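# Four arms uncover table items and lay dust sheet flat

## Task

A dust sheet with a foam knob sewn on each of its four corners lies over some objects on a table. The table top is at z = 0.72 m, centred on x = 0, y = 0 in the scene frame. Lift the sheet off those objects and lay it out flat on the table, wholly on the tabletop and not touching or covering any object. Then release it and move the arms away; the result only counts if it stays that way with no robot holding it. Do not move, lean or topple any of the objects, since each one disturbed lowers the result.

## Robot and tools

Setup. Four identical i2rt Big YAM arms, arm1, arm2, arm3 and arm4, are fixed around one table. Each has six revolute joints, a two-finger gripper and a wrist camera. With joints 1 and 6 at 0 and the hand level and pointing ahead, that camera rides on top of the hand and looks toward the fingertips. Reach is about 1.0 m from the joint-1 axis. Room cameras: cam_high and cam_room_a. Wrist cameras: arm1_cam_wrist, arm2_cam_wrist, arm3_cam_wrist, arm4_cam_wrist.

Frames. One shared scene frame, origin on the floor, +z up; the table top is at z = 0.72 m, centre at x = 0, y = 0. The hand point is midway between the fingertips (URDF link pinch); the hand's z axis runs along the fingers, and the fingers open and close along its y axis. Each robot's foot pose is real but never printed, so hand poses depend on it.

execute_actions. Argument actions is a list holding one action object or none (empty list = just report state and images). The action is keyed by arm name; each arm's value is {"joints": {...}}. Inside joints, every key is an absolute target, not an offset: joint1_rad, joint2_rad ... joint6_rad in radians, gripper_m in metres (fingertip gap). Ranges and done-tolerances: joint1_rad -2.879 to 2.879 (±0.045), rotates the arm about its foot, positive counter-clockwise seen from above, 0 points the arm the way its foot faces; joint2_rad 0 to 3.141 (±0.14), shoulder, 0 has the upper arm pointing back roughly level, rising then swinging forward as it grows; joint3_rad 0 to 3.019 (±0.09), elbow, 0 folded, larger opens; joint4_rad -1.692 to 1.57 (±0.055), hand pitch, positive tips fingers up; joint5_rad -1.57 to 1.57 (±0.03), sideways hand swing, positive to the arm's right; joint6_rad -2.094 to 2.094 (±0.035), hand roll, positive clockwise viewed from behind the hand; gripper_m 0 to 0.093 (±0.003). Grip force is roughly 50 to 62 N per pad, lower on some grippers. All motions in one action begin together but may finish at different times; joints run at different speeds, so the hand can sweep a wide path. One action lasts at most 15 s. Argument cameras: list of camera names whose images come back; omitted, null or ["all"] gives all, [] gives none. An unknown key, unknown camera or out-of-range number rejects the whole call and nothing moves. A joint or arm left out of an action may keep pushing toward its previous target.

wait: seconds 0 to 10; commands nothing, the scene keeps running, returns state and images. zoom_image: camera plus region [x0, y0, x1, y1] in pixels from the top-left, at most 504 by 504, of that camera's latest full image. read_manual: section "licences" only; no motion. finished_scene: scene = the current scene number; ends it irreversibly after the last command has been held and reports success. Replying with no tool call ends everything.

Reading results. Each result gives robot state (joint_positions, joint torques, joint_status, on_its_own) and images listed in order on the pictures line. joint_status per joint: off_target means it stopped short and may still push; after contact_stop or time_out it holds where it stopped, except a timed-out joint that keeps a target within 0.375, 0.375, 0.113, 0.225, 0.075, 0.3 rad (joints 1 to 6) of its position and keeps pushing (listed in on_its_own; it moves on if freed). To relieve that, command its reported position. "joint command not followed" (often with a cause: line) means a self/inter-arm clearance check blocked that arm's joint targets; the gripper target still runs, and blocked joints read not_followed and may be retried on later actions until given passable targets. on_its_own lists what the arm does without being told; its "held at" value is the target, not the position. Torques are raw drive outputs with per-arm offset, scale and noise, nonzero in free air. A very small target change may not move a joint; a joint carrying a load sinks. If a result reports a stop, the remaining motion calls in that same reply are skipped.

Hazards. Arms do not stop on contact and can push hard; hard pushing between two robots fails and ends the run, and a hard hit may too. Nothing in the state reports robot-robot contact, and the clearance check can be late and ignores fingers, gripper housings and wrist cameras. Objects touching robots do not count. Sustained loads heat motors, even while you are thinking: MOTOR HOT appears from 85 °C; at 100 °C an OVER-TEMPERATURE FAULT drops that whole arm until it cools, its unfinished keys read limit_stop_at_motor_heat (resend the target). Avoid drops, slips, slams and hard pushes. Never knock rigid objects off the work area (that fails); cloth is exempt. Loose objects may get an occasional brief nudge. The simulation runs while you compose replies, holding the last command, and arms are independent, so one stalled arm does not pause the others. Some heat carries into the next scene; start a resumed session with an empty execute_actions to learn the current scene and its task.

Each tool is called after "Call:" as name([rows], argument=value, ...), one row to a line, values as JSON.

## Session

Call:
execute_actions(actions=[], cameras=["cam_high","cam_room_a"])

Scene clock: 0.00 s.
Joint torques (N m, as the arm reports them, + toward a larger angle): no reading
Motor temperatures (°C, as the motors report them): arm1=[25 27 27 24 25 24] | arm2=[26 26 27 26 25 25] | arm3=[24 25 28 25 25 25] | arm4=[26 26 26 26 24 24]
arm1.joint_positions: joint1_rad=+0.131 joint2_rad=+0.490 joint3_rad=+1.510 joint4_rad=-1.381 joint5_rad=+0.138 joint6_rad=+0.347 gripper_m=+0.094
arm1.joint_status: not commanded
arm1.hand: x=+0.2198 y=+0.5427 z=+1.3976 quat_wxyz=(-0.417, -0.713, -0.408, +0.388) (m; scene frame)
arm2.joint_positions: joint1_rad=-0.224 joint2_rad=+0.596 joint3_rad=+1.608 joint4_rad=-1.333 joint5_rad=-0.241 joint6_rad=+0.203 gripper_m=+0.094
arm2.joint_status: not commanded
arm2.hand: x=-0.3935 y=+0.5771 z=+1.4435 quat_wxyz=(-0.511, -0.583, -0.559, +0.294) (m; scene frame)
arm3.joint_positions: joint1_rad=-0.265 joint2_rad=+0.535 joint3_rad=+1.424 joint4_rad=-1.464 joint5_rad=+0.055 joint6_rad=-0.157 gripper_m=+0.095
arm3.joint_status: not commanded
arm3.hand: x=-0.3944 y=-0.5511 z=+1.3277 quat_wxyz=(-0.440, +0.481, -0.737, -0.181) (m; scene frame)
arm4.joint_positions: joint1_rad=+0.162 joint2_rad=+0.634 joint3_rad=+1.603 joint4_rad=-1.160 joint5_rad=+0.117 joint6_rad=+0.696 gripper_m=+0.094
arm4.joint_status: not commanded
arm4.hand: x=+0.1828 y=-0.5826 z=+1.4797 quat_wxyz=(-0.232, +0.390, -0.662, -0.597) (m; scene frame)
pictures: cam_high, cam_room_a
Images, in order (width x height): cam_high 672x504, cam_room_a 672x504.

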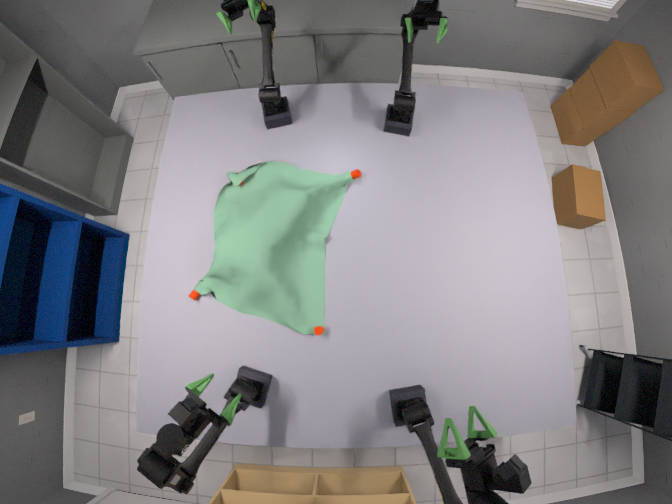

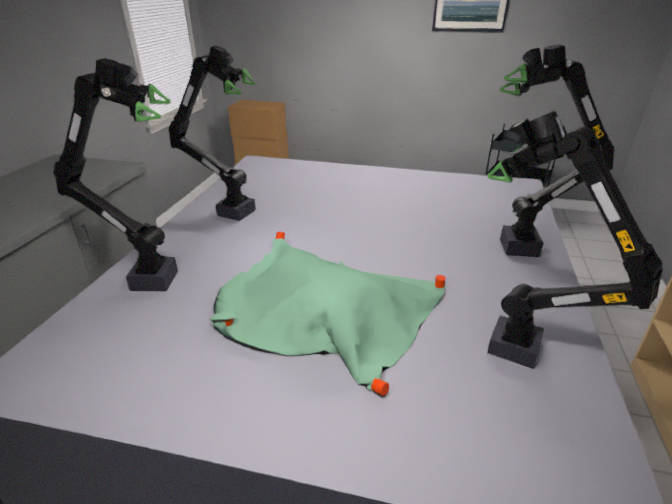

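Call:
execute_actions([
  {"arm1":{"joints":{"joint1_rad":-0.42,"joint2_rad":1.661,"joint3_rad":0.969,"joint4_rad":-0.878,"joint5_rad":0,"joint6_rad":0.65}},"arm2":{"joints":{"joint1_rad":-0.565,"joint2_rad":1.79,"joint3_rad":1.19,"joint4_rad":-0.96,"joint5_rad":0,"joint6_rad":0}},"arm3":{"joints":{"joint1_rad":0.91,"joint2_rad":1.877,"joint3_rad":1.283,"joint4_rad":-0.976,"joint5_rad":0,"joint6_rad":1.6}},"arm4":{"joints":{"joint1_rad":0.74,"joint2_rad":1.917,"joint3_rad":1.347,"joint4_rad":-1.0,"joint5_rad":0,"joint6_rad":0}}},
])

Scene clock: 13.77 s.
Joint torques (N m, as the arm reports them, + toward a larger angle): arm1=[ -0.82 -10.62   8.28   0.29   0.14   0.16] | arm2=[  0.61 -15.41   9.78   1.58   0.01  -0.13] | arm3=[  1.99 -14.38   7.95   0.42   0.09   0.1 ] | arm4=[ -1.36 -16.55   6.38   1.15  -0.15  -0.07]
Motor temperatures (°C, as the motors report them): arm1=[25 27 28 24 25 24] | arm2=[26 26 28 26 25 25] | arm3=[24 26 30 25 25 25] | arm4=[26 26 27 26 24 24]
arm1.joint_positions: joint1_rad=-0.418 joint2_rad=+1.644 joint3_rad=+0.963 joint4_rad=-0.891 joint5_rad=-0.001 joint6_rad=+0.643 gripper_m=+0.094
arm1.joint_status: all done
arm1.hand: x=+0.0156 y=+0.3553 z=+0.8046 quat_wxyz=(+0.000, -0.989, -0.147, -0.004) (m; scene frame)
arm2.joint_positions: joint1_rad=-0.563 joint2_rad=+1.771 joint3_rad=+1.183 joint4_rad=-0.973 joint5_rad=-0.002 joint6_rad=+0.014 gripper_m=+0.094
arm2.joint_status: all done
arm2.hand: x=-0.5964 y=+0.3004 z=+0.8264 quat_wxyz=(-0.004, -0.823, -0.567, +0.002) (m; scene frame)
arm3.joint_positions: joint1_rad=+0.914 joint2_rad=+1.875 joint3_rad=+1.273 joint4_rad=-0.983 joint5_rad=+0.000 joint6_rad=+1.590 gripper_m=+0.095
arm3.joint_status: all done
arm3.hand: x=-0.8020 y=-0.2888 z=+0.7943 quat_wxyz=(+0.001, +0.305, -0.952, +0.007) (m; scene frame)
arm4.joint_positions: joint1_rad=+0.744 joint2_rad=+1.920 joint3_rad=+1.346 joint4_rad=-1.012 joint5_rad=+0.001 joint6_rad=+0.011 gripper_m=+0.094
arm4.joint_status: all done
arm4.hand: x=-0.1797 y=-0.4402 z=+0.8123 quat_wxyz=(-0.004, +0.936, -0.351, +0.007) (m; scene frame)
pictures: arm1_cam_wrist, arm2_cam_wrist, arm3_cam_wrist, arm4_cam_wrist, cam_high, cam_room_a
Images, in order (width x height): arm1_cam_wrist 672x504, arm2_cam_wrist 672x504, arm3_cam_wrist 672x504, arm4_cam_wrist 672x504, cam_high 672x504, cam_room_a 672x504.

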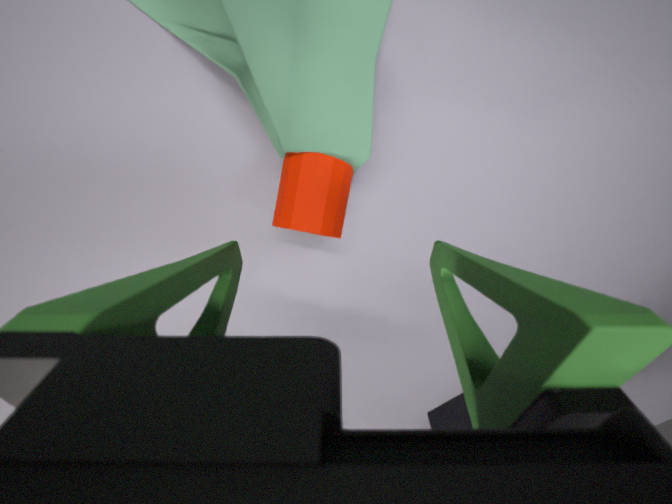

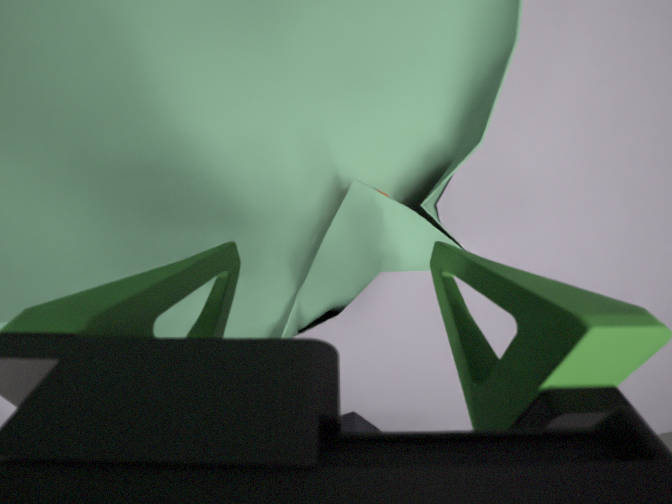

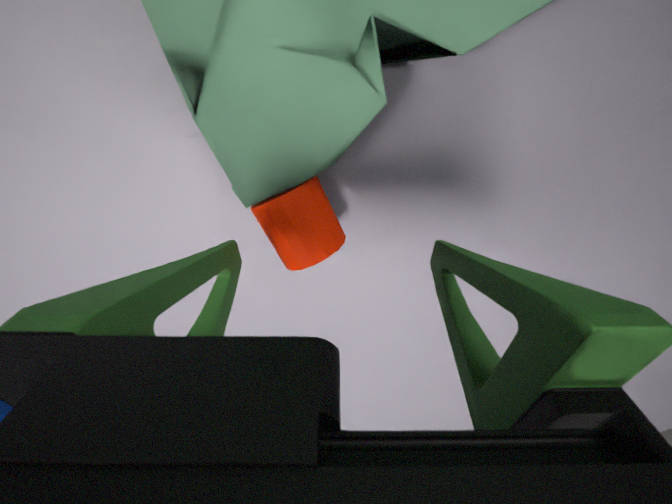

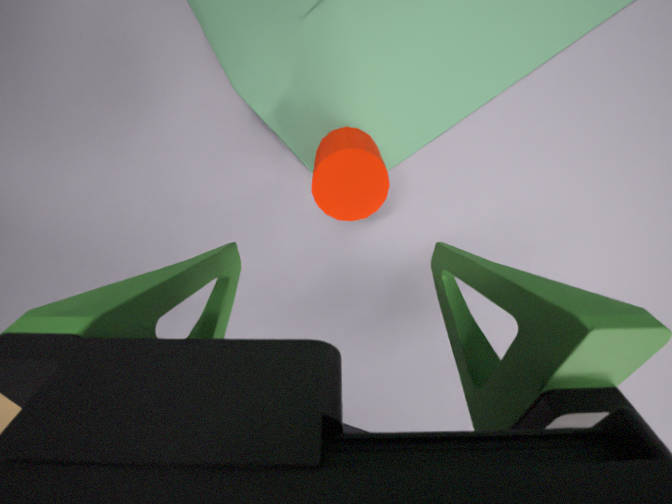

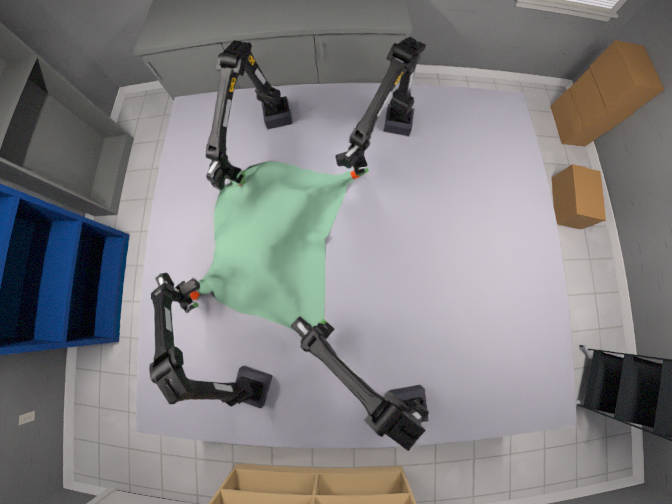

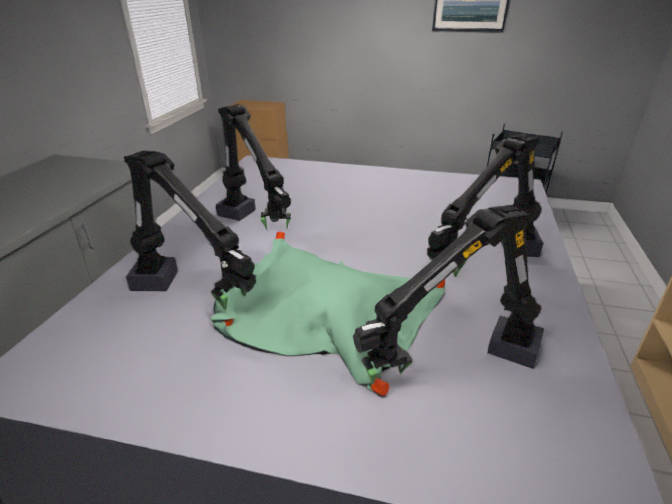

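Call:
execute_actions([
  {"arm1":{"joints":{"joint1_rad":-0.41,"joint2_rad":1.81,"joint3_rad":0.985,"joint4_rad":-0.74,"joint6_rad":0.8}},"arm2":{"joints":{"joint1_rad":-0.61,"joint2_rad":1.89,"joint3_rad":1.085,"joint4_rad":-0.78,"joint6_rad":0.5}},"arm3":{"joints":{"joint2_rad":2.01,"joint3_rad":1.33,"joint4_rad":-0.877,"joint6_rad":1.2}},"arm4":{"joints":{"joint1_rad":0.72,"joint2_rad":2.06,"joint3_rad":1.42,"joint4_rad":-0.92}}},
], cameras=["arm1_cam_wrist","arm2_cam_wrist","arm3_cam_wrist","arm4_cam_wrist"])

Scene clock: 31.17 s.
Joint torques (N m, as the arm reports them, + toward a larger angle): arm1=[  0.24 -13.48   8.61   0.21   0.13   0.19] | arm2=[  0.79 -16.28   7.91   1.43  -0.06   0.17] | arm3=[  1.77 -15.51   8.49   0.46   0.02  -0.04] | arm4=[ -2.2  -18.14   8.09   1.06  -0.15  -0.06]
Motor temperatures (°C, as the motors report them): arm1=[25 28 29 24 25 24] | arm2=[26 27 29 26 25 25] | arm3=[24 27 30 25 25 25] | arm4=[26 27 28 26 24 24]
arm1.joint_positions: joint1_rad=-0.418 joint2_rad=+1.807 joint3_rad=+0.963 joint4_rad=-0.752 joint5_rad=-0.001 joint6_rad=+0.792 gripper_m=+0.094
arm1.joint_status: all done
arm1.hand: x=+0.0100 y=+0.3470 z=+0.7395 quat_wxyz=(+0.009, -0.997, -0.073, -0.012) (m; scene frame)
arm2.joint_positions: joint1_rad=-0.611 joint2_rad=+1.880 joint3_rad=+1.083 joint4_rad=-0.792 joint5_rad=+0.001 joint6_rad=+0.484 gripper_m=+0.094
arm2.joint_status: all done
arm2.hand: x=-0.6104 y=+0.3272 z=+0.7473 quat_wxyz=(+0.007, -0.941, -0.338, -0.007) (m; scene frame)
arm3.joint_positions: joint1_rad=+0.913 joint2_rad=+1.998 joint3_rad=+1.309 joint4_rad=-0.888 joint5_rad=+0.002 joint6_rad=+1.210 gripper_m=+0.095
arm3.joint_status: all done
arm3.hand: x=-0.8155 y=-0.2701 z=+0.7436 quat_wxyz=(+0.002, +0.479, -0.878, +0.002) (m; scene frame)
arm4.joint_positions: joint1_rad=+0.735 joint2_rad=+2.070 joint3_rad=+1.383 joint4_rad=-0.932 joint5_rad=+0.001 joint6_rad=+0.010 gripper_m=+0.094
arm4.joint_status: all done
arm4.hand: x=-0.1867 y=-0.4271 z=+0.7450 quat_wxyz=(+0.002, +0.935, -0.355, +0.023) (m; scene frame)
pictures: arm1_cam_wrist, arm2_cam_wrist, arm3_cam_wrist, arm4_cam_wrist
Images, in order (width x height): arm1_cam_wrist 672x504, arm2_cam_wrist 672x504, arm3_cam_wrist 672x504, arm4_cam_wrist 672x504.

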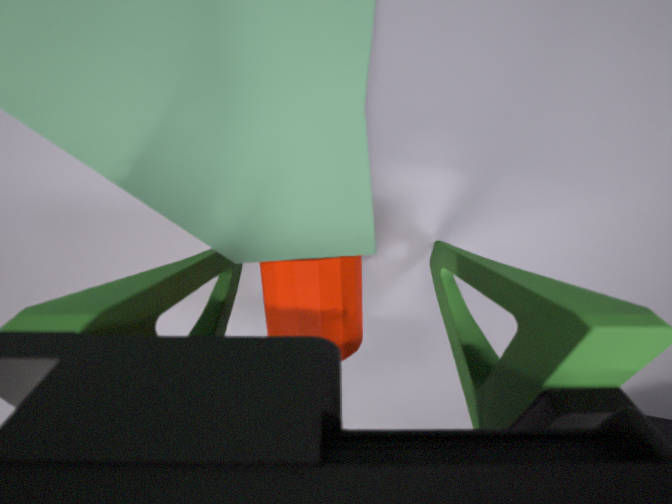

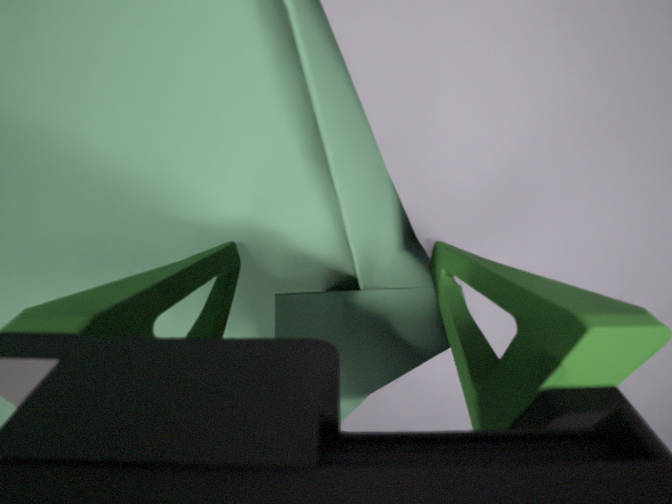

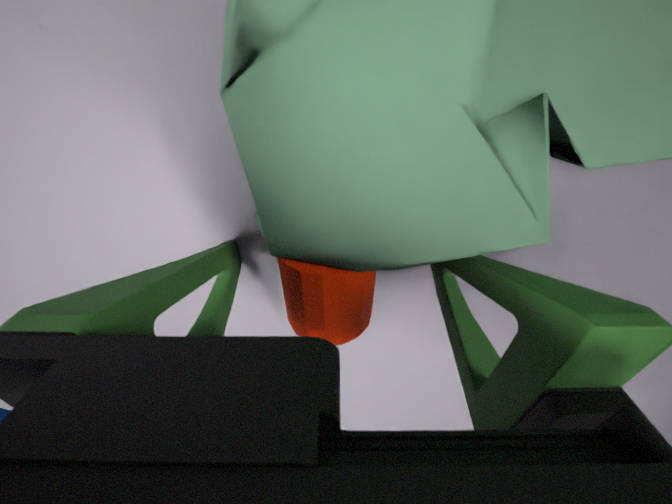

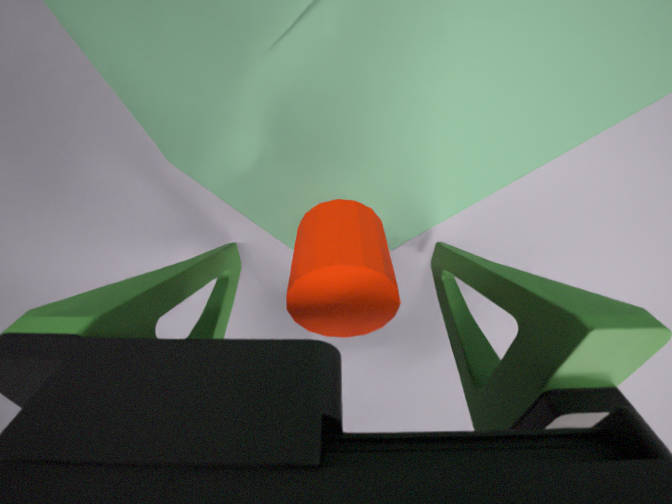

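Call:
execute_actions([
  {"arm1":{"joints":{"joint1_rad":-0.355}},"arm2":{"joints":{"joint1_rad":-0.585,"joint2_rad":1.83,"joint3_rad":1.01,"joint4_rad":-0.75}},"arm3":{"joints":{"joint1_rad":0.945}}},
], cameras=[])

Call:
execute_actions([
  {"arm1":{"joints":{"gripper_m":0.02}},"arm2":{"joints":{"gripper_m":0.02}},"arm3":{"joints":{"gripper_m":0.02}},"arm4":{"joints":{"gripper_m":0.02}}},
], cameras=["arm1_cam_wrist","arm2_cam_wrist","arm3_cam_wrist","cam_room_a"])

Scene clock: 40.20 s.
Joint torques (N m, as the arm reports them, + toward a larger angle): arm1=[  0.13 -13.19   8.44   0.39   0.09   0.19] | arm2=[  1.43 -17.25   7.     1.44  -0.06   0.15] | arm3=[  2.26 -15.33   8.55   0.67   0.03  -0.01] | arm4=[ -2.2  -18.01   8.18   1.1   -0.14  -0.07]
Motor temperatures (°C, as the motors report them): arm1=[25 28 29 24 25 24] | arm2=[26 27 29 26 25 25] | arm3=[24 27 31 25 25 25] | arm4=[26 27 28 26 24 24]
arm1.joint_positions: joint1_rad=-0.360 joint2_rad=+1.807 joint3_rad=+0.963 joint4_rad=-0.752 joint5_rad=-0.001 joint6_rad=+0.793 gripper_m=+0.094
arm1.joint_status: all done
arm1.hand: x=+0.0304 y=+0.3328 z=+0.7396 quat_wxyz=(+0.009, -0.995, -0.102, -0.012) (m; scene frame)
arm2.joint_positions: joint1_rad=-0.592 joint2_rad=+1.840 joint3_rad=+1.016 joint4_rad=-0.762 joint5_rad=+0.001 joint6_rad=+0.485 gripper_m=+0.094
arm2.joint_status: all done
arm2.hand: x=-0.5949 y=+0.3425 z=+0.7475 quat_wxyz=(+0.005, -0.938, -0.346, -0.005) (m; scene frame)
arm3.joint_positions: joint1_rad=+0.945 joint2_rad=+1.998 joint3_rad=+1.309 joint4_rad=-0.888 joint5_rad=+0.002 joint6_rad=+1.209 gripper_m=+0.095
arm3.joint_status: all done
arm3.hand: x=-0.8288 y=-0.2802 z=+0.7437 quat_wxyz=(+0.002, +0.493, -0.870, +0.002) (m; scene frame)
arm4.joint_positions: joint1_rad=+0.735 joint2_rad=+2.070 joint3_rad=+1.383 joint4_rad=-0.932 joint5_rad=+0.001 joint6_rad=+0.010 gripper_m=+0.094
arm4.joint_status: not commanded
arm4.hand: x=-0.1867 y=-0.4271 z=+0.7450 quat_wxyz=(+0.002, +0.935, -0.355, +0.023) (m; scene frame)
pictures: none
No camera images: the call's "cameras" was empty. Leave "cameras" out to get every camera's image.

Scene clock: 40.87 s.
Joint torques (N m, as the arm reports them, + toward a larger angle): arm1=[ -0.34 -13.2    8.5    0.04   0.07   0.07] | arm2=[  1.34 -17.16   6.96   1.42  -0.06   0.14] | arm3=[  1.89 -15.26   8.62   0.58   0.01  -0.02] | arm4=[ -2.09 -18.1    8.19   1.09  -0.15  -0.06]
Motor temperatures (°C, as the motors report them): arm1=[25 28 29 24 25 24] | arm2=[26 27 28 26 25 25] | arm3=[24 27 31 25 25 25] | arm4=[26 27 28 26 24 24]
arm1.joint_positions: joint1_rad=-0.360 joint2_rad=+1.807 joint3_rad=+0.963 joint4_rad=-0.752 joint5_rad=-0.001 joint6_rad=+0.793 gripper_m=+0.037
arm1.joint_status: gripper_m off_target (ended at +0.037, target +0.020)
arm1.hand: x=+0.0304 y=+0.3328 z=+0.7396 quat_wxyz=(+0.009, -0.995, -0.102, -0.012) (m; scene frame)
arm2.joint_positions: joint1_rad=-0.592 joint2_rad=+1.840 joint3_rad=+1.016 joint4_rad=-0.762 joint5_rad=+0.001 joint6_rad=+0.487 gripper_m=+0.020
arm2.joint_status: all done
arm2.hand: x=-0.5949 y=+0.3425 z=+0.7475 quat_wxyz=(+0.005, -0.938, -0.346, -0.005) (m; scene frame)
arm3.joint_positions: joint1_rad=+0.945 joint2_rad=+1.998 joint3_rad=+1.309 joint4_rad=-0.888 joint5_rad=+0.002 joint6_rad=+1.209 gripper_m=+0.038
arm3.joint_status: gripper_m off_target (ended at +0.038, target +0.020)
arm3.hand: x=-0.8288 y=-0.2802 z=+0.7437 quat_wxyz=(+0.002, +0.493, -0.870, +0.002) (m; scene frame)
arm4.joint_positions: joint1_rad=+0.735 joint2_rad=+2.070 joint3_rad=+1.383 joint4_rad=-0.932 joint5_rad=+0.001 joint6_rad=+0.010 gripper_m=+0.038
arm4.joint_status: gripper_m off_target (ended at +0.038, target +0.020)
arm4.hand: x=-0.1867 y=-0.4271 z=+0.7450 quat_wxyz=(+0.002, +0.935, -0.355, +0.023) (m; scene frame)
pictures: arm1_cam_wrist, arm2_cam_wrist, arm3_cam_wrist, cam_room_a
Images, in order (width x height): arm1_cam_wrist 672x504, arm2_cam_wrist 672x504, arm3_cam_wrist 672x504, cam_room_a 672x504.

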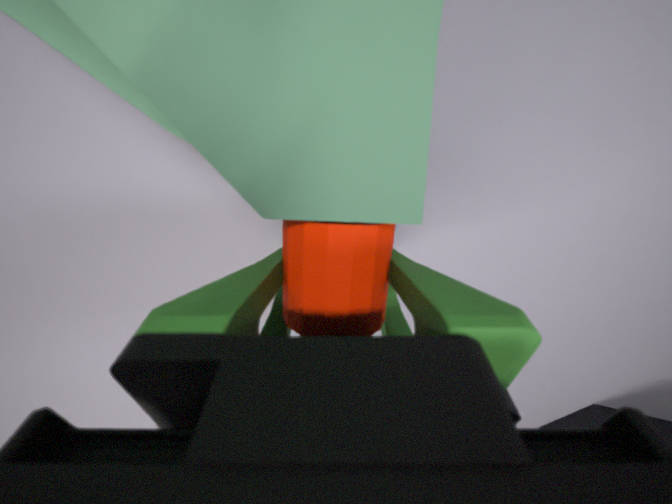

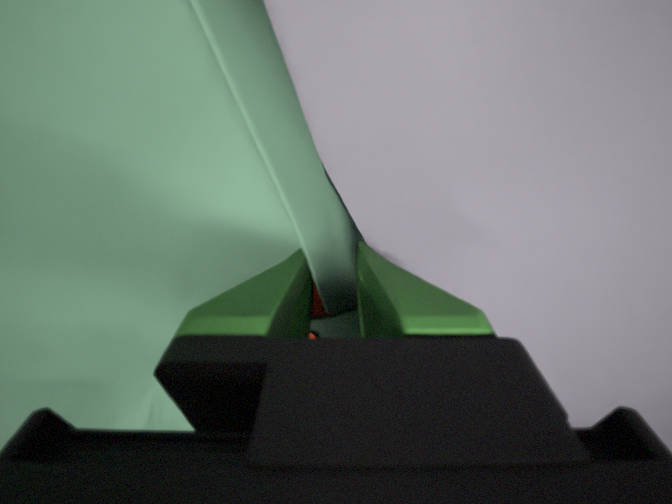

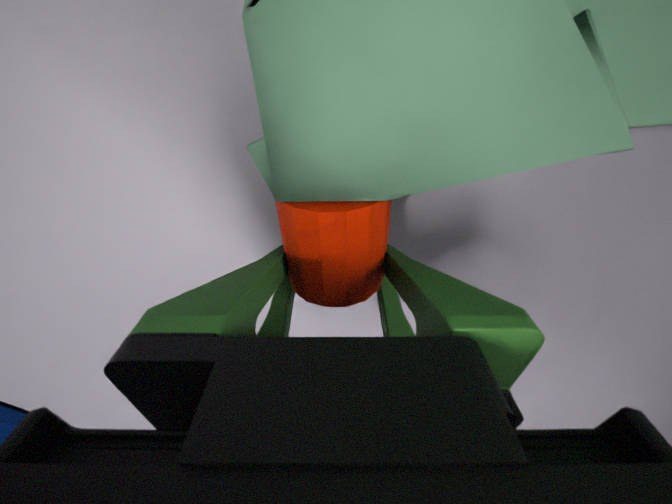

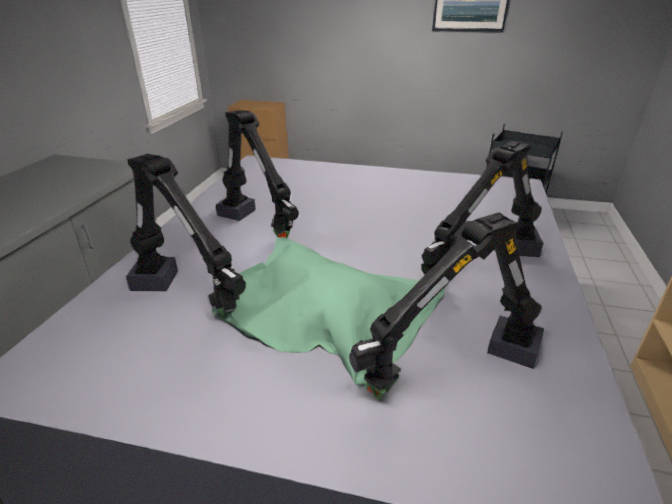

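Open, raise a bit and look.

Call:
execute_actions([
  {"arm2":{"joints":{"gripper_m":0.093,"joint2_rad":1.62,"joint3_rad":0.95,"joint4_rad":-0.9}}},
], cameras=["arm2_cam_wrist","cam_room_a"])

Scene clock: 44.97 s.
Joint torques (N m, as the arm reports them, + toward a larger angle): arm1=[  0.14 -13.68   8.27   0.31   0.06   0.07] | arm2=[  1.3  -11.84   9.21   0.39  -0.06   0.13] | arm3=[  2.76 -15.14   8.63   0.56   0.04  -0.02] | arm4=[ -2.19 -17.99   8.17   1.09  -0.15  -0.06]
Motor temperatures (°C, as the motors report them): arm1=[25 28 30 24 25 24] | arm2=[26 27 28 26 25 25] | arm3=[24 28 31 25 25 25] | arm4=[26 27 29 26 24 24]
arm1.joint_positions: joint1_rad=-0.360 joint2_rad=+1.807 joint3_rad=+0.963 joint4_rad=-0.752 joint5_rad=-0.001 joint6_rad=+0.793 gripper_m=+0.037
arm1.joint_status: not commanded
arm1.hand: x=+0.0304 y=+0.3328 z=+0.7396 quat_wxyz=(+0.009, -0.995, -0.102, -0.012) (m; scene frame)
arm2.joint_positions: joint1_rad=-0.592 joint2_rad=+1.603 joint3_rad=+0.945 joint4_rad=-0.886 joint5_rad=+0.001 joint6_rad=+0.487 gripper_m=+0.093
arm2.joint_status: all done
arm2.hand: x=-0.5829 y=+0.3734 z=+0.8238 quat_wxyz=(-0.010, -0.938, -0.345, +0.008) (m; scene frame)
arm3.joint_positions: joint1_rad=+0.945 joint2_rad=+1.998 joint3_rad=+1.309 joint4_rad=-0.888 joint5_rad=+0.002 joint6_rad=+1.209 gripper_m=+0.038
arm3.joint_status: not commanded
arm3.hand: x=-0.8288 y=-0.2802 z=+0.7437 quat_wxyz=(+0.002, +0.493, -0.870, +0.002) (m; scene frame)
arm4.joint_positions: joint1_rad=+0.735 joint2_rad=+2.070 joint3_rad=+1.383 joint4_rad=-0.932 joint5_rad=+0.001 joint6_rad=+0.010 gripper_m=+0.038
arm4.joint_status: not commanded
arm4.hand: x=-0.1867 y=-0.4271 z=+0.7450 quat_wxyz=(+0.002, +0.935, -0.355, +0.023) (m; scene frame)
pictures: arm2_cam_wrist, cam_room_a
Images, in order (width x height): arm2_cam_wrist 672x504, cam_room_a 672x504.

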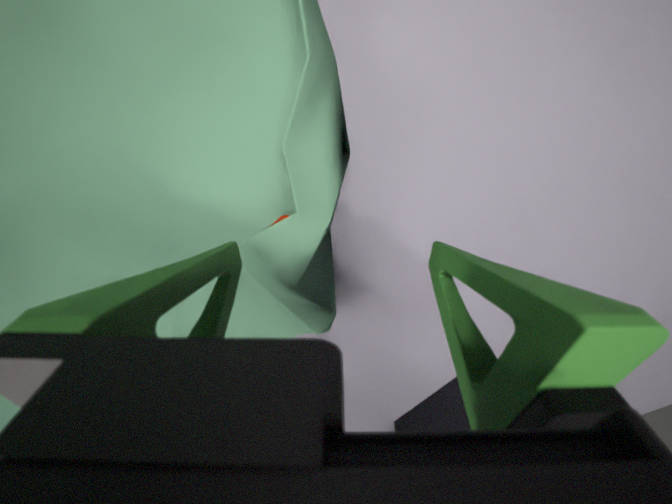

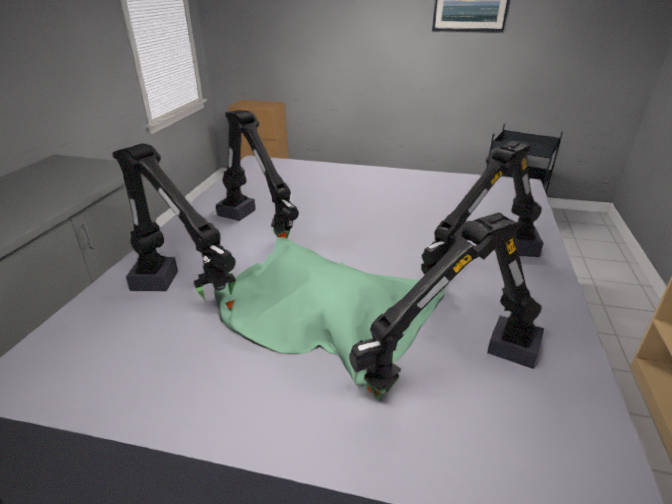

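Call:
execute_actions([
  {"arm2":{"joints":{"joint1_rad":-0.475,"joint6_rad":0.6}}},
], cameras=["arm2_cam_wrist"])

Call:
execute_actions([
  {"arm2":{"joints":{"joint2_rad":1.77,"joint3_rad":0.853,"joint4_rad":-0.66}}},
], cameras=["arm2_cam_wrist"])

Call:
execute_actions([
  {"arm2":{"joints":{"gripper_m":0.0}}},
], cameras=["arm2_cam_wrist","cam_room_a"])

Scene clock: 54.47 s.
Joint torques (N m, as the arm reports them, + toward a larger angle): arm1=[  0.41 -13.01   8.38   0.05   0.05   0.09] | arm2=[  0.11 -11.85   9.21   0.37  -0.03   0.13] | arm3=[  2.52 -14.9    8.52   0.6    0.01  -0.03] | arm4=[ -2.15 -18.03   8.2    1.08  -0.14  -0.06]
Motor temperatures (°C, as the motors report them): arm1=[25 28 30 24 25 24] | arm2=[26 27 29 26 25 25] | arm3=[24 28 31 25 25 25] | arm4=[26 28 29 26 24 24]
arm1.joint_positions: joint1_rad=-0.360 joint2_rad=+1.807 joint3_rad=+0.963 joint4_rad=-0.752 joint5_rad=-0.001 joint6_rad=+0.793 gripper_m=+0.037
arm1.joint_status: not commanded
arm1.hand: x=+0.0304 y=+0.3328 z=+0.7396 quat_wxyz=(+0.009, -0.995, -0.102, -0.012) (m; scene frame)
arm2.joint_positions: joint1_rad=-0.467 joint2_rad=+1.603 joint3_rad=+0.945 joint4_rad=-0.886 joint5_rad=+0.001 joint6_rad=+0.586 gripper_m=+0.093
arm2.joint_status: all done
arm2.hand: x=-0.5339 y=+0.3573 z=+0.8239 quat_wxyz=(-0.012, -0.934, -0.358, +0.007) (m; scene frame)
arm3.joint_positions: joint1_rad=+0.945 joint2_rad=+1.998 joint3_rad=+1.309 joint4_rad=-0.888 joint5_rad=+0.002 joint6_rad=+1.209 gripper_m=+0.038
arm3.joint_status: not commanded
arm3.hand: x=-0.8288 y=-0.2802 z=+0.7437 quat_wxyz=(+0.002, +0.493, -0.870, +0.002) (m; scene frame)
arm4.joint_positions: joint1_rad=+0.735 joint2_rad=+2.070 joint3_rad=+1.383 joint4_rad=-0.932 joint5_rad=+0.001 joint6_rad=+0.010 gripper_m=+0.038
arm4.joint_status: not commanded
arm4.hand: x=-0.1867 y=-0.4271 z=+0.7450 quat_wxyz=(+0.002, +0.935, -0.355, +0.023) (m; scene frame)
pictures: arm2_cam_wrist
Images, in order (width x height): arm2_cam_wrist 672x504.

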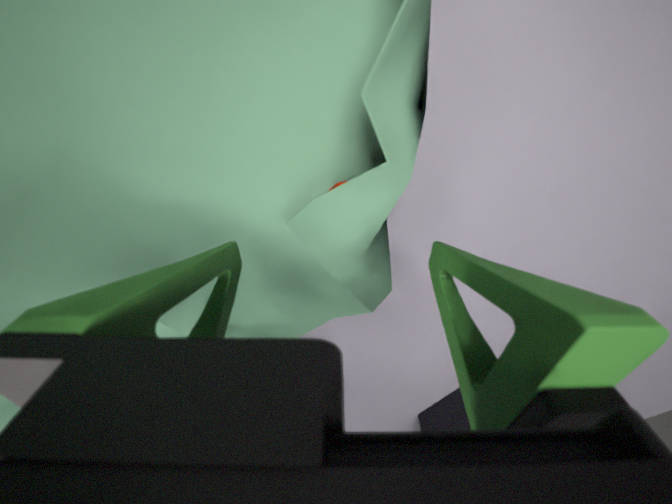

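Scene clock: 55.50 s.
Joint torques (N m, as the arm reports them, + toward a larger angle): arm1=[  0.12 -14.07   8.25   0.18   0.15   0.15] | arm2=[  0.11 -14.15   7.21   1.51  -0.03   0.14] | arm3=[  2.2  -15.39   8.7    0.63   0.04  -0.01] | arm4=[ -2.12 -18.     8.19   1.11  -0.14  -0.06]
Motor temperatures (°C, as the motors report them): arm1=[25 28 30 24 25 24] | arm2=[26 27 29 26 25 25] | arm3=[24 28 31 25 25 25] | arm4=[26 28 29 26 24 24]
arm1.joint_positions: joint1_rad=-0.360 joint2_rad=+1.807 joint3_rad=+0.963 joint4_rad=-0.752 joint5_rad=-0.001 joint6_rad=+0.793 gripper_m=+0.037
arm1.joint_status: not commanded
arm1.hand: x=+0.0304 y=+0.3328 z=+0.7396 quat_wxyz=(+0.009, -0.995, -0.102, -0.012) (m; scene frame)
arm2.joint_positions: joint1_rad=-0.467 joint2_rad=+1.770 joint3_rad=+0.847 joint4_rad=-0.674 joint5_rad=+0.001 joint6_rad=+0.586 gripper_m=+0.093
arm2.joint_status: all done
arm2.hand: x=-0.5278 y=+0.3799 z=+0.7342 quat_wxyz=(+0.010, -0.934, -0.357, -0.009) (m; scene frame)
arm3.joint_positions: joint1_rad=+0.945 joint2_rad=+1.998 joint3_rad=+1.309 joint4_rad=-0.888 joint5_rad=+0.002 joint6_rad=+1.209 gripper_m=+0.038
arm3.joint_status: not commanded
arm3.hand: x=-0.8288 y=-0.2802 z=+0.7437 quat_wxyz=(+0.002, +0.493, -0.870, +0.002) (m; scene frame)
arm4.joint_positions: joint1_rad=+0.735 joint2_rad=+2.070 joint3_rad=+1.383 joint4_rad=-0.932 joint5_rad=+0.001 joint6_rad=+0.010 gripper_m=+0.038
arm4.joint_status: not commanded
arm4.hand: x=-0.1867 y=-0.4271 z=+0.7450 quat_wxyz=(+0.002, +0.935, -0.355, +0.023) (m; scene frame)
pictures: arm2_cam_wrist
Images, in order (width x height): arm2_cam_wrist 672x504.

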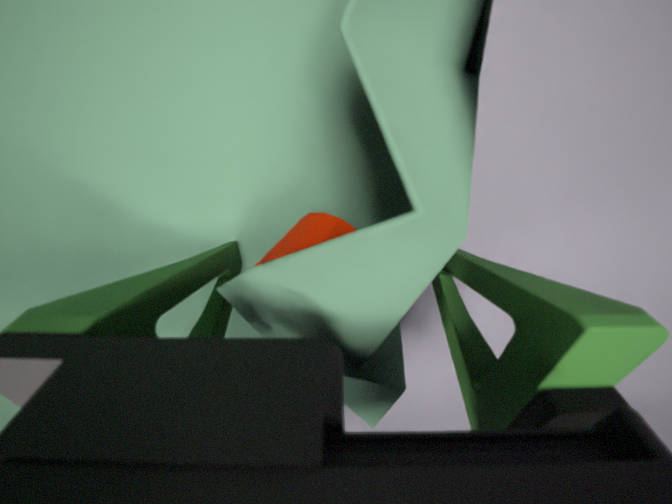

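Scene clock: 56.20 s.
Joint torques (N m, as the arm reports them, + toward a larger angle): arm1=[  0.1  -12.78   8.6    0.01   0.11   0.16] | arm2=[  0.17 -13.99   7.24   1.53  -0.06   0.14] | arm3=[  2.32 -15.59   8.54   0.63   0.    -0.04] | arm4=[ -2.1  -18.02   8.16   1.1   -0.14  -0.06]
Motor temperatures (°C, as the motors report them): arm1=[25 28 30 24 25 24] | arm2=[26 27 29 26 25 25] | arm3=[24 28 31 25 25 25] | arm4=[26 28 29 26 24 24]
arm1.joint_positions: joint1_rad=-0.360 joint2_rad=+1.807 joint3_rad=+0.963 joint4_rad=-0.752 joint5_rad=-0.001 joint6_rad=+0.793 gripper_m=+0.037
arm1.joint_status: not commanded
arm1.hand: x=+0.0304 y=+0.3328 z=+0.7396 quat_wxyz=(+0.009, -0.995, -0.102, -0.012) (m; scene frame)
arm2.joint_positions: joint1_rad=-0.467 joint2_rad=+1.770 joint3_rad=+0.847 joint4_rad=-0.674 joint5_rad=+0.001 joint6_rad=+0.586 gripper_m=+0.042
arm2.joint_status: gripper_m off_target (ended at +0.042, target +0.000)
arm2.hand: x=-0.5283 y=+0.3799 z=+0.7343 quat_wxyz=(+0.010, -0.934, -0.357, -0.008) (m; scene frame)
arm3.joint_positions: joint1_rad=+0.945 joint2_rad=+1.998 joint3_rad=+1.309 joint4_rad=-0.888 joint5_rad=+0.002 joint6_rad=+1.209 gripper_m=+0.038
arm3.joint_status: not commanded
arm3.hand: x=-0.8288 y=-0.2802 z=+0.7437 quat_wxyz=(+0.002, +0.493, -0.870, +0.002) (m; scene frame)
arm4.joint_positions: joint1_rad=+0.735 joint2_rad=+2.070 joint3_rad=+1.383 joint4_rad=-0.932 joint5_rad=+0.001 joint6_rad=+0.010 gripper_m=+0.038
arm4.joint_status: not commanded
arm4.hand: x=-0.1867 y=-0.4271 z=+0.7450 quat_wxyz=(+0.002, +0.935, -0.355, +0.023) (m; scene frame)
pictures: arm2_cam_wrist, cam_room_a
Images, in order (width x height): arm2_cam_wrist 672x504, cam_room_a 672x504.

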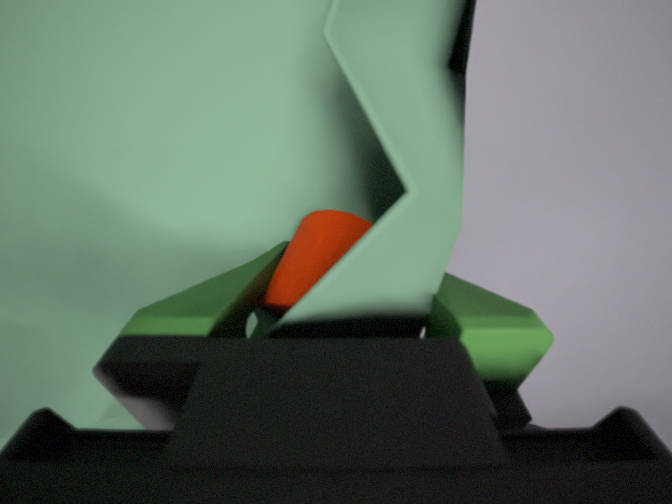

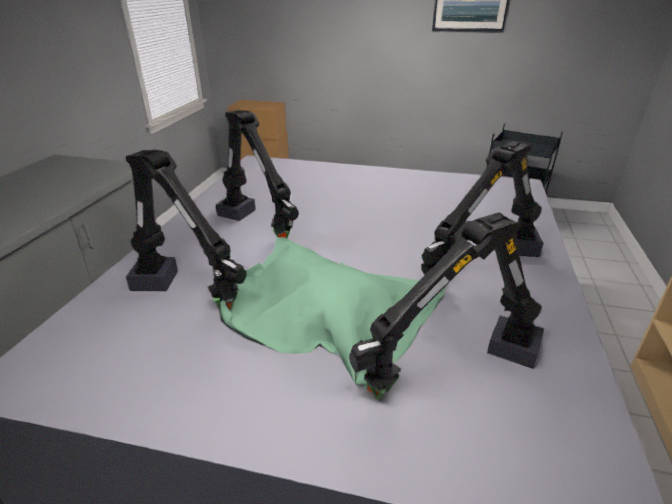

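Call:
execute_actions([
  {"arm1":{"joints":{"joint2_rad":1.378,"joint3_rad":1.355,"joint4_rad":-1.55}},"arm2":{"joints":{"gripper_m":0.02,"joint1_rad":-0.63,"joint2_rad":1.29,"joint3_rad":1.273,"joint4_rad":-1.55,"joint6_rad":1.2}},"arm3":{"joints":{"joint2_rad":1.65,"joint3_rad":1.661,"joint4_rad":-1.58}},"arm4":{"joints":{"joint2_rad":1.763,"joint3_rad":1.81,"joint4_rad":-1.62}}},
], cameras=["cam_high","cam_room_a"])

Scene clock: 70.00 s.
Joint torques (N m, as the arm reports them, + toward a larger angle): arm1=[  0.08 -11.02  10.55  -0.65   0.01   0.08] | arm2=[ 0.85 -8.5  11.4   0.45  0.27  0.21] | arm3=[  2.41 -14.52   9.77  -0.34   0.1   -0.03] | arm4=[ -1.92 -16.54   8.11   0.03  -0.14  -0.06]
Motor temperatures (°C, as the motors report them): arm1=[25 29 30 24 25 24] | arm2=[26 27 29 26 25 25] | arm3=[24 28 31 25 25 25] | arm4=[26 28 29 26 24 24]
arm1.joint_positions: joint1_rad=-0.360 joint2_rad=+1.370 joint3_rad=+1.346 joint4_rad=-1.534 joint5_rad=+0.002 joint6_rad=+0.795 gripper_m=+0.037
arm1.joint_status: all done
arm1.hand: x=+0.0420 y=+0.3549 z=+1.0486 quat_wxyz=(-0.005, -0.995, -0.101, +0.001) (m; scene frame)
arm2.joint_positions: joint1_rad=-0.632 joint2_rad=+1.279 joint3_rad=+1.268 joint4_rad=-1.539 joint5_rad=-0.007 joint6_rad=+1.179 gripper_m=+0.042
arm2.joint_status: gripper_m off_target (ended at +0.042, target +0.020); the others done
arm2.hand: x=-0.5787 y=+0.4213 z=+1.0591 quat_wxyz=(-0.012, -1.000, +0.013, +0.000) (m; scene frame)
arm3.joint_positions: joint1_rad=+0.945 joint2_rad=+1.654 joint3_rad=+1.651 joint4_rad=-1.566 joint5_rad=+0.000 joint6_rad=+1.207 gripper_m=+0.038
arm3.joint_status: all done
arm3.hand: x=-0.8079 y=-0.3038 z=+1.0404 quat_wxyz=(+0.003, +0.494, -0.870, -0.002) (m; scene frame)
arm4.joint_positions: joint1_rad=+0.733 joint2_rad=+1.773 joint3_rad=+1.801 joint4_rad=-1.603 joint5_rad=+0.001 joint6_rad=+0.009 gripper_m=+0.038
arm4.joint_status: all done
arm4.hand: x=-0.1865 y=-0.4301 z=+1.0552 quat_wxyz=(-0.005, +0.935, -0.355, +0.001) (m; scene frame)
pictures: cam_high, cam_room_a
Images, in order (width x height): cam_high 672x504, cam_room_a 672x504.

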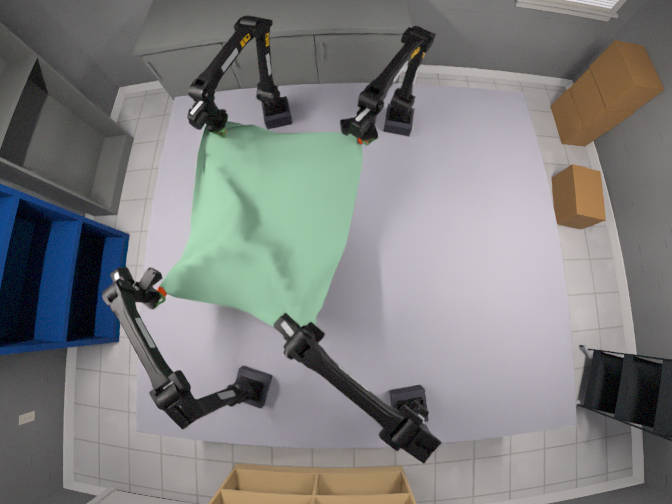

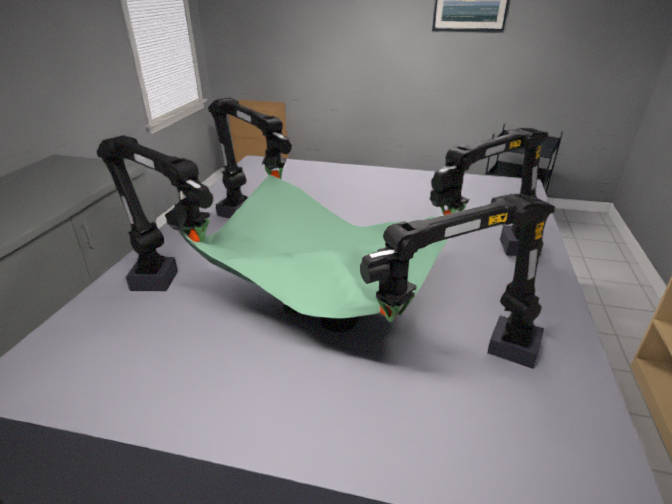

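Call:
execute_actions([
  {"arm1":{"joints":{"joint1_rad":-0.6,"joint2_rad":1.48,"joint3_rad":1.645,"joint4_rad":-1.69,"joint6_rad":0.2}},"arm2":{"joints":{"joint1_rad":-0.88,"joint2_rad":1.572,"joint3_rad":1.75,"joint4_rad":-1.69,"joint6_rad":1.58}},"arm3":{"joints":{"joint1_rad":1.21,"joint2_rad":1.218,"joint3_rad":1.395,"joint4_rad":-1.69,"joint6_rad":1.7}},"arm4":{"joints":{"joint1_rad":0.66,"joint2_rad":1.46,"joint3_rad":1.624,"joint4_rad":-1.67}}},
], cameras=["cam_high","cam_room_a"])

Scene clock: 82.30 s.
Joint torques (N m, as the arm reports them, + toward a larger angle): arm1=[  0.77 -13.62  13.78  -0.58  -0.07  -0.04] | arm2=[ -3.22 -16.88  12.8   -0.58   1.19   0.56] | arm3=[ 2.99 -8.04  8.66 -0.83 -0.51  0.32] | arm4=[ -0.78 -11.8    7.03  -0.14  -0.14  -0.05]
Motor temperatures (°C, as the motors report them): arm1=[25 28 32 24 25 24] | arm2=[26 27 30 26 25 25] | arm3=[24 28 32 25 25 26] | arm4=[26 28 29 26 24 24]
arm1.joint_positions: joint1_rad=-0.615 joint2_rad=+1.489 joint3_rad=+1.597 joint4_rad=-1.674 joint5_rad=+0.002 joint6_rad=+0.209 gripper_m=+0.037
arm1.joint_status: all done
arm1.hand: x=-0.0664 y=+0.3925 z=+1.0962 quat_wxyz=(-0.001, -0.965, -0.263, -0.001) (m; scene frame)
arm2.joint_positions: joint1_rad=-0.829 joint2_rad=+1.584 joint3_rad=+1.728 joint4_rad=-1.656 joint5_rad=-0.034 joint6_rad=+1.523 gripper_m=+0.041
arm2.joint_status: joint1_rad time_out (moved -0.197 of -0.248); joint6_rad time_out (moved +0.344 of +0.401); the others done
arm2.on_its_own: joint1_rad reads -0.829 and still pushes toward -0.880 since a time_out; joint6_rad reads +1.523 and still pushes toward +1.580 since a time_out
arm2.hand: x=-0.7085 y=+0.3543 z=+1.1136 quat_wxyz=(-0.034, -0.959, +0.280, -0.008) (m; scene frame)
arm3.joint_positions: joint1_rad=+1.195 joint2_rad=+1.219 joint3_rad=+1.398 joint4_rad=-1.660 joint5_rad=+0.016 joint6_rad=+1.668 gripper_m=+0.038
arm3.joint_status: all done
arm3.hand: x=-0.7743 y=-0.4822 z=+1.1176 quat_wxyz=(+0.018, +0.399, -0.916, -0.043) (m; scene frame)
arm4.joint_positions: joint1_rad=+0.655 joint2_rad=+1.460 joint3_rad=+1.632 joint4_rad=-1.643 joint5_rad=+0.001 joint6_rad=+0.008 gripper_m=+0.038
arm4.joint_status: all done
arm4.hand: x=-0.0895 y=-0.4691 z=+1.1373 quat_wxyz=(-0.025, +0.919, -0.390, -0.046) (m; scene frame)
pictures: cam_high, cam_room_a
Images, in order (width x height): cam_high 672x504, cam_room_a 672x504.

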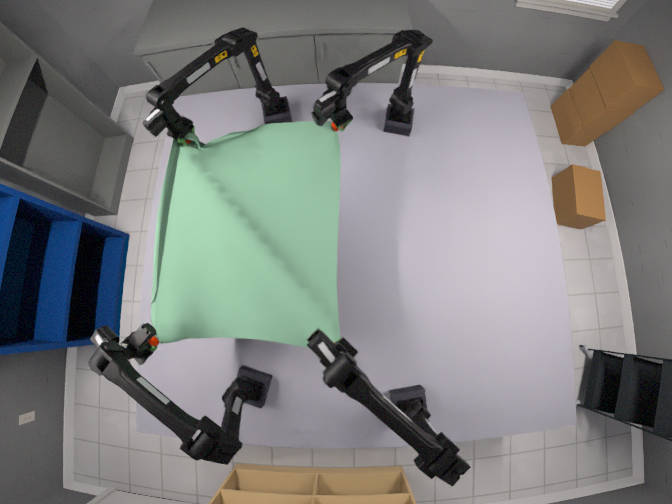

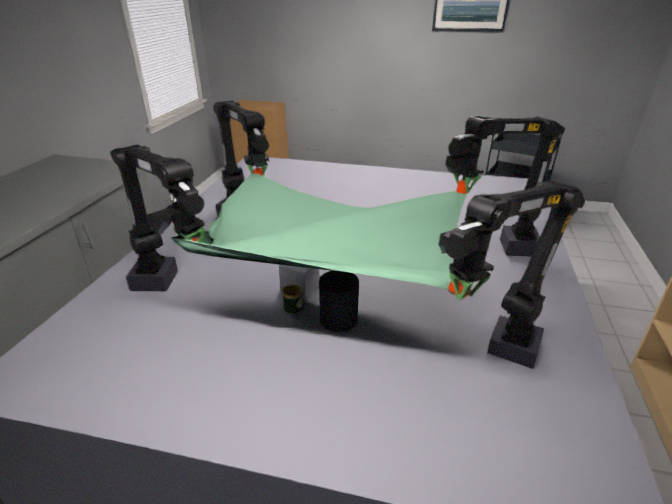

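Call:
execute_actions([
  {"arm1":{"joints":{"joint1_rad":0.37,"joint2_rad":1.036,"joint3_rad":1.26,"joint6_rad":0.95}},"arm2":{"joints":{"joint1_rad":0.0,"joint2_rad":1.371,"joint3_rad":1.533,"joint6_rad":2.05}},"arm3":{"joints":{"joint1_rad":0.02,"joint2_rad":0.96,"joint3_rad":1.215,"joint6_rad":0.52}},"arm4":{"joints":{"joint1_rad":-0.345,"joint2_rad":1.216,"joint3_rad":1.393,"joint6_rad":-1.0}}},
], cameras=["cam_room_a"])

Call:
execute_actions([
  {"arm1":{"joints":{"joint1_rad":1.32,"joint2_rad":1.87,"joint3_rad":2.0,"joint6_rad":1.9}},"arm2":{"joints":{"joint1_rad":0.727,"joint2_rad":2.089,"joint3_rad":2.369}},"arm3":{"joints":{"joint1_rad":-0.85,"joint2_rad":1.85,"joint3_rad":2.0,"joint6_rad":-0.36}},"arm4":{"joints":{"joint1_rad":-1.13,"joint2_rad":2.01,"joint3_rad":2.22,"joint6_rad":-1.82}}},
], cameras=["cam_high","cam_room_a"])

Scene clock: 96.67 s.
Joint torques (N m, as the arm reports them, + toward a larger angle): arm1=[ 0.44 -4.13  8.97 -0.31 -0.02  0.02] | arm2=[ -0.12 -12.63  10.2    0.04   0.41   0.24] | arm3=[ 1.9  -4.63  9.01 -0.3  -0.1   0.02] | arm4=[-1.84 -7.79  7.07  0.09 -0.03 -0.04]
Motor temperatures (°C, as the motors report them): arm1=[25 29 33 24 25 24] | arm2=[26 28 31 26 26 25] | arm3=[24 27 32 25 26 26] | arm4=[26 27 29 26 24 24]
arm1.joint_positions: joint1_rad=+0.357 joint2_rad=+1.025 joint3_rad=+1.274 joint4_rad=-1.680 joint5_rad=+0.003 joint6_rad=+0.947 gripper_m=+0.037
arm1.joint_status: all done
arm1.hand: x=+0.2980 y=+0.4035 z=+1.1301 quat_wxyz=(-0.069, -0.925, -0.372, +0.015) (m; scene frame)
arm2.joint_positions: joint1_rad=+0.011 joint2_rad=+1.382 joint3_rad=+1.540 joint4_rad=-1.670 joint5_rad=-0.011 joint6_rad=+2.026 gripper_m=+0.041
arm2.joint_status: all done
arm2.hand: x=-0.3387 y=+0.3568 z=+1.1268 quat_wxyz=(-0.026, -0.993, +0.115, -0.016) (m; scene frame)
arm3.joint_positions: joint1_rad=+0.022 joint2_rad=+0.955 joint3_rad=+1.213 joint4_rad=-1.672 joint5_rad=+0.004 joint6_rad=+0.529 gripper_m=+0.038
arm3.joint_status: all done
arm3.hand: x=-0.4279 y=-0.4415 z=+1.1164 quat_wxyz=(-0.045, +0.383, -0.921, -0.061) (m; scene frame)
arm4.joint_positions: joint1_rad=-0.330 joint2_rad=+1.216 joint3_rad=+1.402 joint4_rad=-1.649 joint5_rad=-0.005 joint6_rad=-0.992 gripper_m=+0.038
arm4.joint_status: all done
arm4.hand: x=+0.2975 y=-0.4419 z=+1.1389 quat_wxyz=(-0.058, +0.922, -0.383, -0.013) (m; scene frame)
pictures: cam_room_a
Images, in order (width x height): cam_room_a 672x504.

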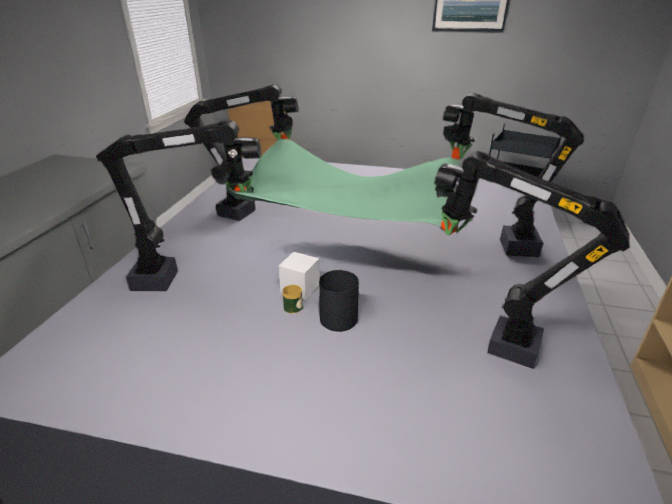

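Scene clock: 98.50 s.
Joint torques (N m, as the arm reports them, + toward a larger angle): arm1=[  0.46 -19.24  15.91  -0.22  -0.01   0.03] | arm2=[  0.81 -25.24  13.05   0.23   0.17   0.12] | arm3=[  2.85 -18.5   12.79  -0.08   0.08  -0.03] | arm4=[ -1.27 -20.97  11.63   0.35   0.09  -0.05]
Motor temperatures (°C, as the motors report them): arm1=[25 29 34 24 25 24] | arm2=[26 28 31 26 26 25] | arm3=[24 27 32 25 26 26] | arm4=[26 27 30 26 24 24]
arm1.joint_positions: joint1_rad=+1.316 joint2_rad=+1.878 joint3_rad=+1.925 joint4_rad=-1.691 joint5_rad=+0.005 joint6_rad=+1.902 gripper_m=+0.037
arm1.joint_status: all done
arm1.hand: x=+0.7620 y=+0.4319 z=+1.0371 quat_wxyz=(+0.025, -0.926, -0.376, +0.022) (m; scene frame)
arm2.joint_positions: joint1_rad=+0.728 joint2_rad=+2.096 joint3_rad=+2.343 joint4_rad=-1.671 joint5_rad=-0.004 joint6_rad=+2.037 gripper_m=+0.041
arm2.joint_status: all done
arm2.hand: x=+0.1163 y=+0.3567 z=+1.0724 quat_wxyz=(-0.055, -0.969, -0.235, -0.050) (m; scene frame)
arm3.joint_positions: joint1_rad=-0.852 joint2_rad=+1.871 joint3_rad=+1.953 joint4_rad=-1.682 joint5_rad=-0.002 joint6_rad=-0.350 gripper_m=+0.038
arm3.joint_status: all done
arm3.hand: x=+0.0209 y=-0.4536 z=+1.0379 quat_wxyz=(+0.018, +0.386, -0.922, +0.000) (m; scene frame)
arm4.joint_positions: joint1_rad=-1.120 joint2_rad=+2.034 joint3_rad=+2.157 joint4_rad=-1.662 joint5_rad=-0.008 joint6_rad=-1.811 gripper_m=+0.038
arm4.joint_status: all done
arm4.hand: x=+0.7609 y=-0.4428 z=+1.0455 quat_wxyz=(-0.021, +0.929, -0.370, +0.006) (m; scene frame)
pictures: cam_high, cam_room_a
Images, in order (width x height): cam_high 672x504, cam_room_a 672x504.

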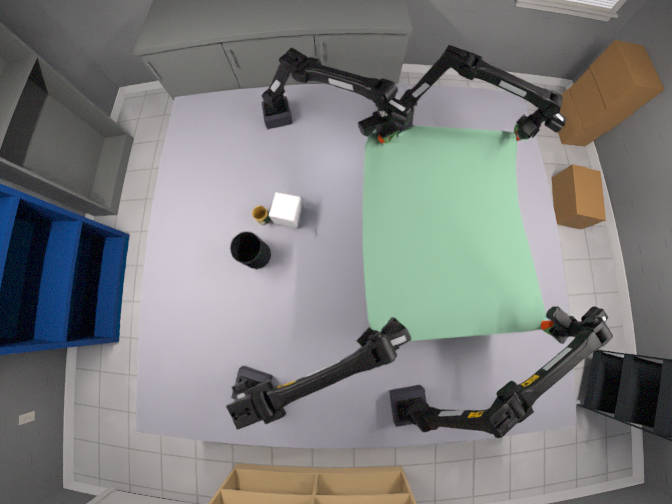

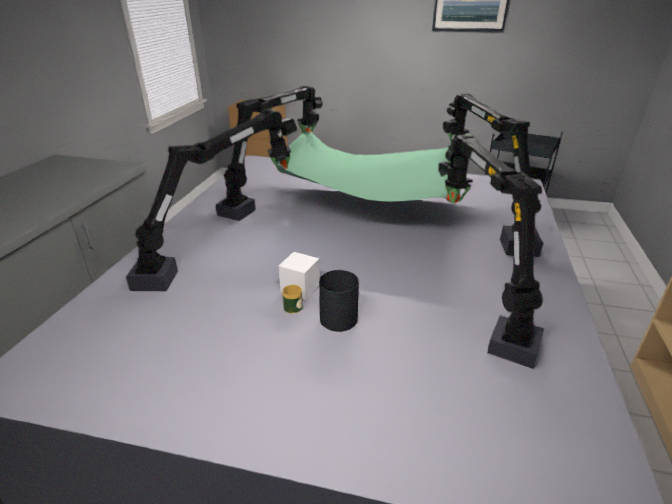

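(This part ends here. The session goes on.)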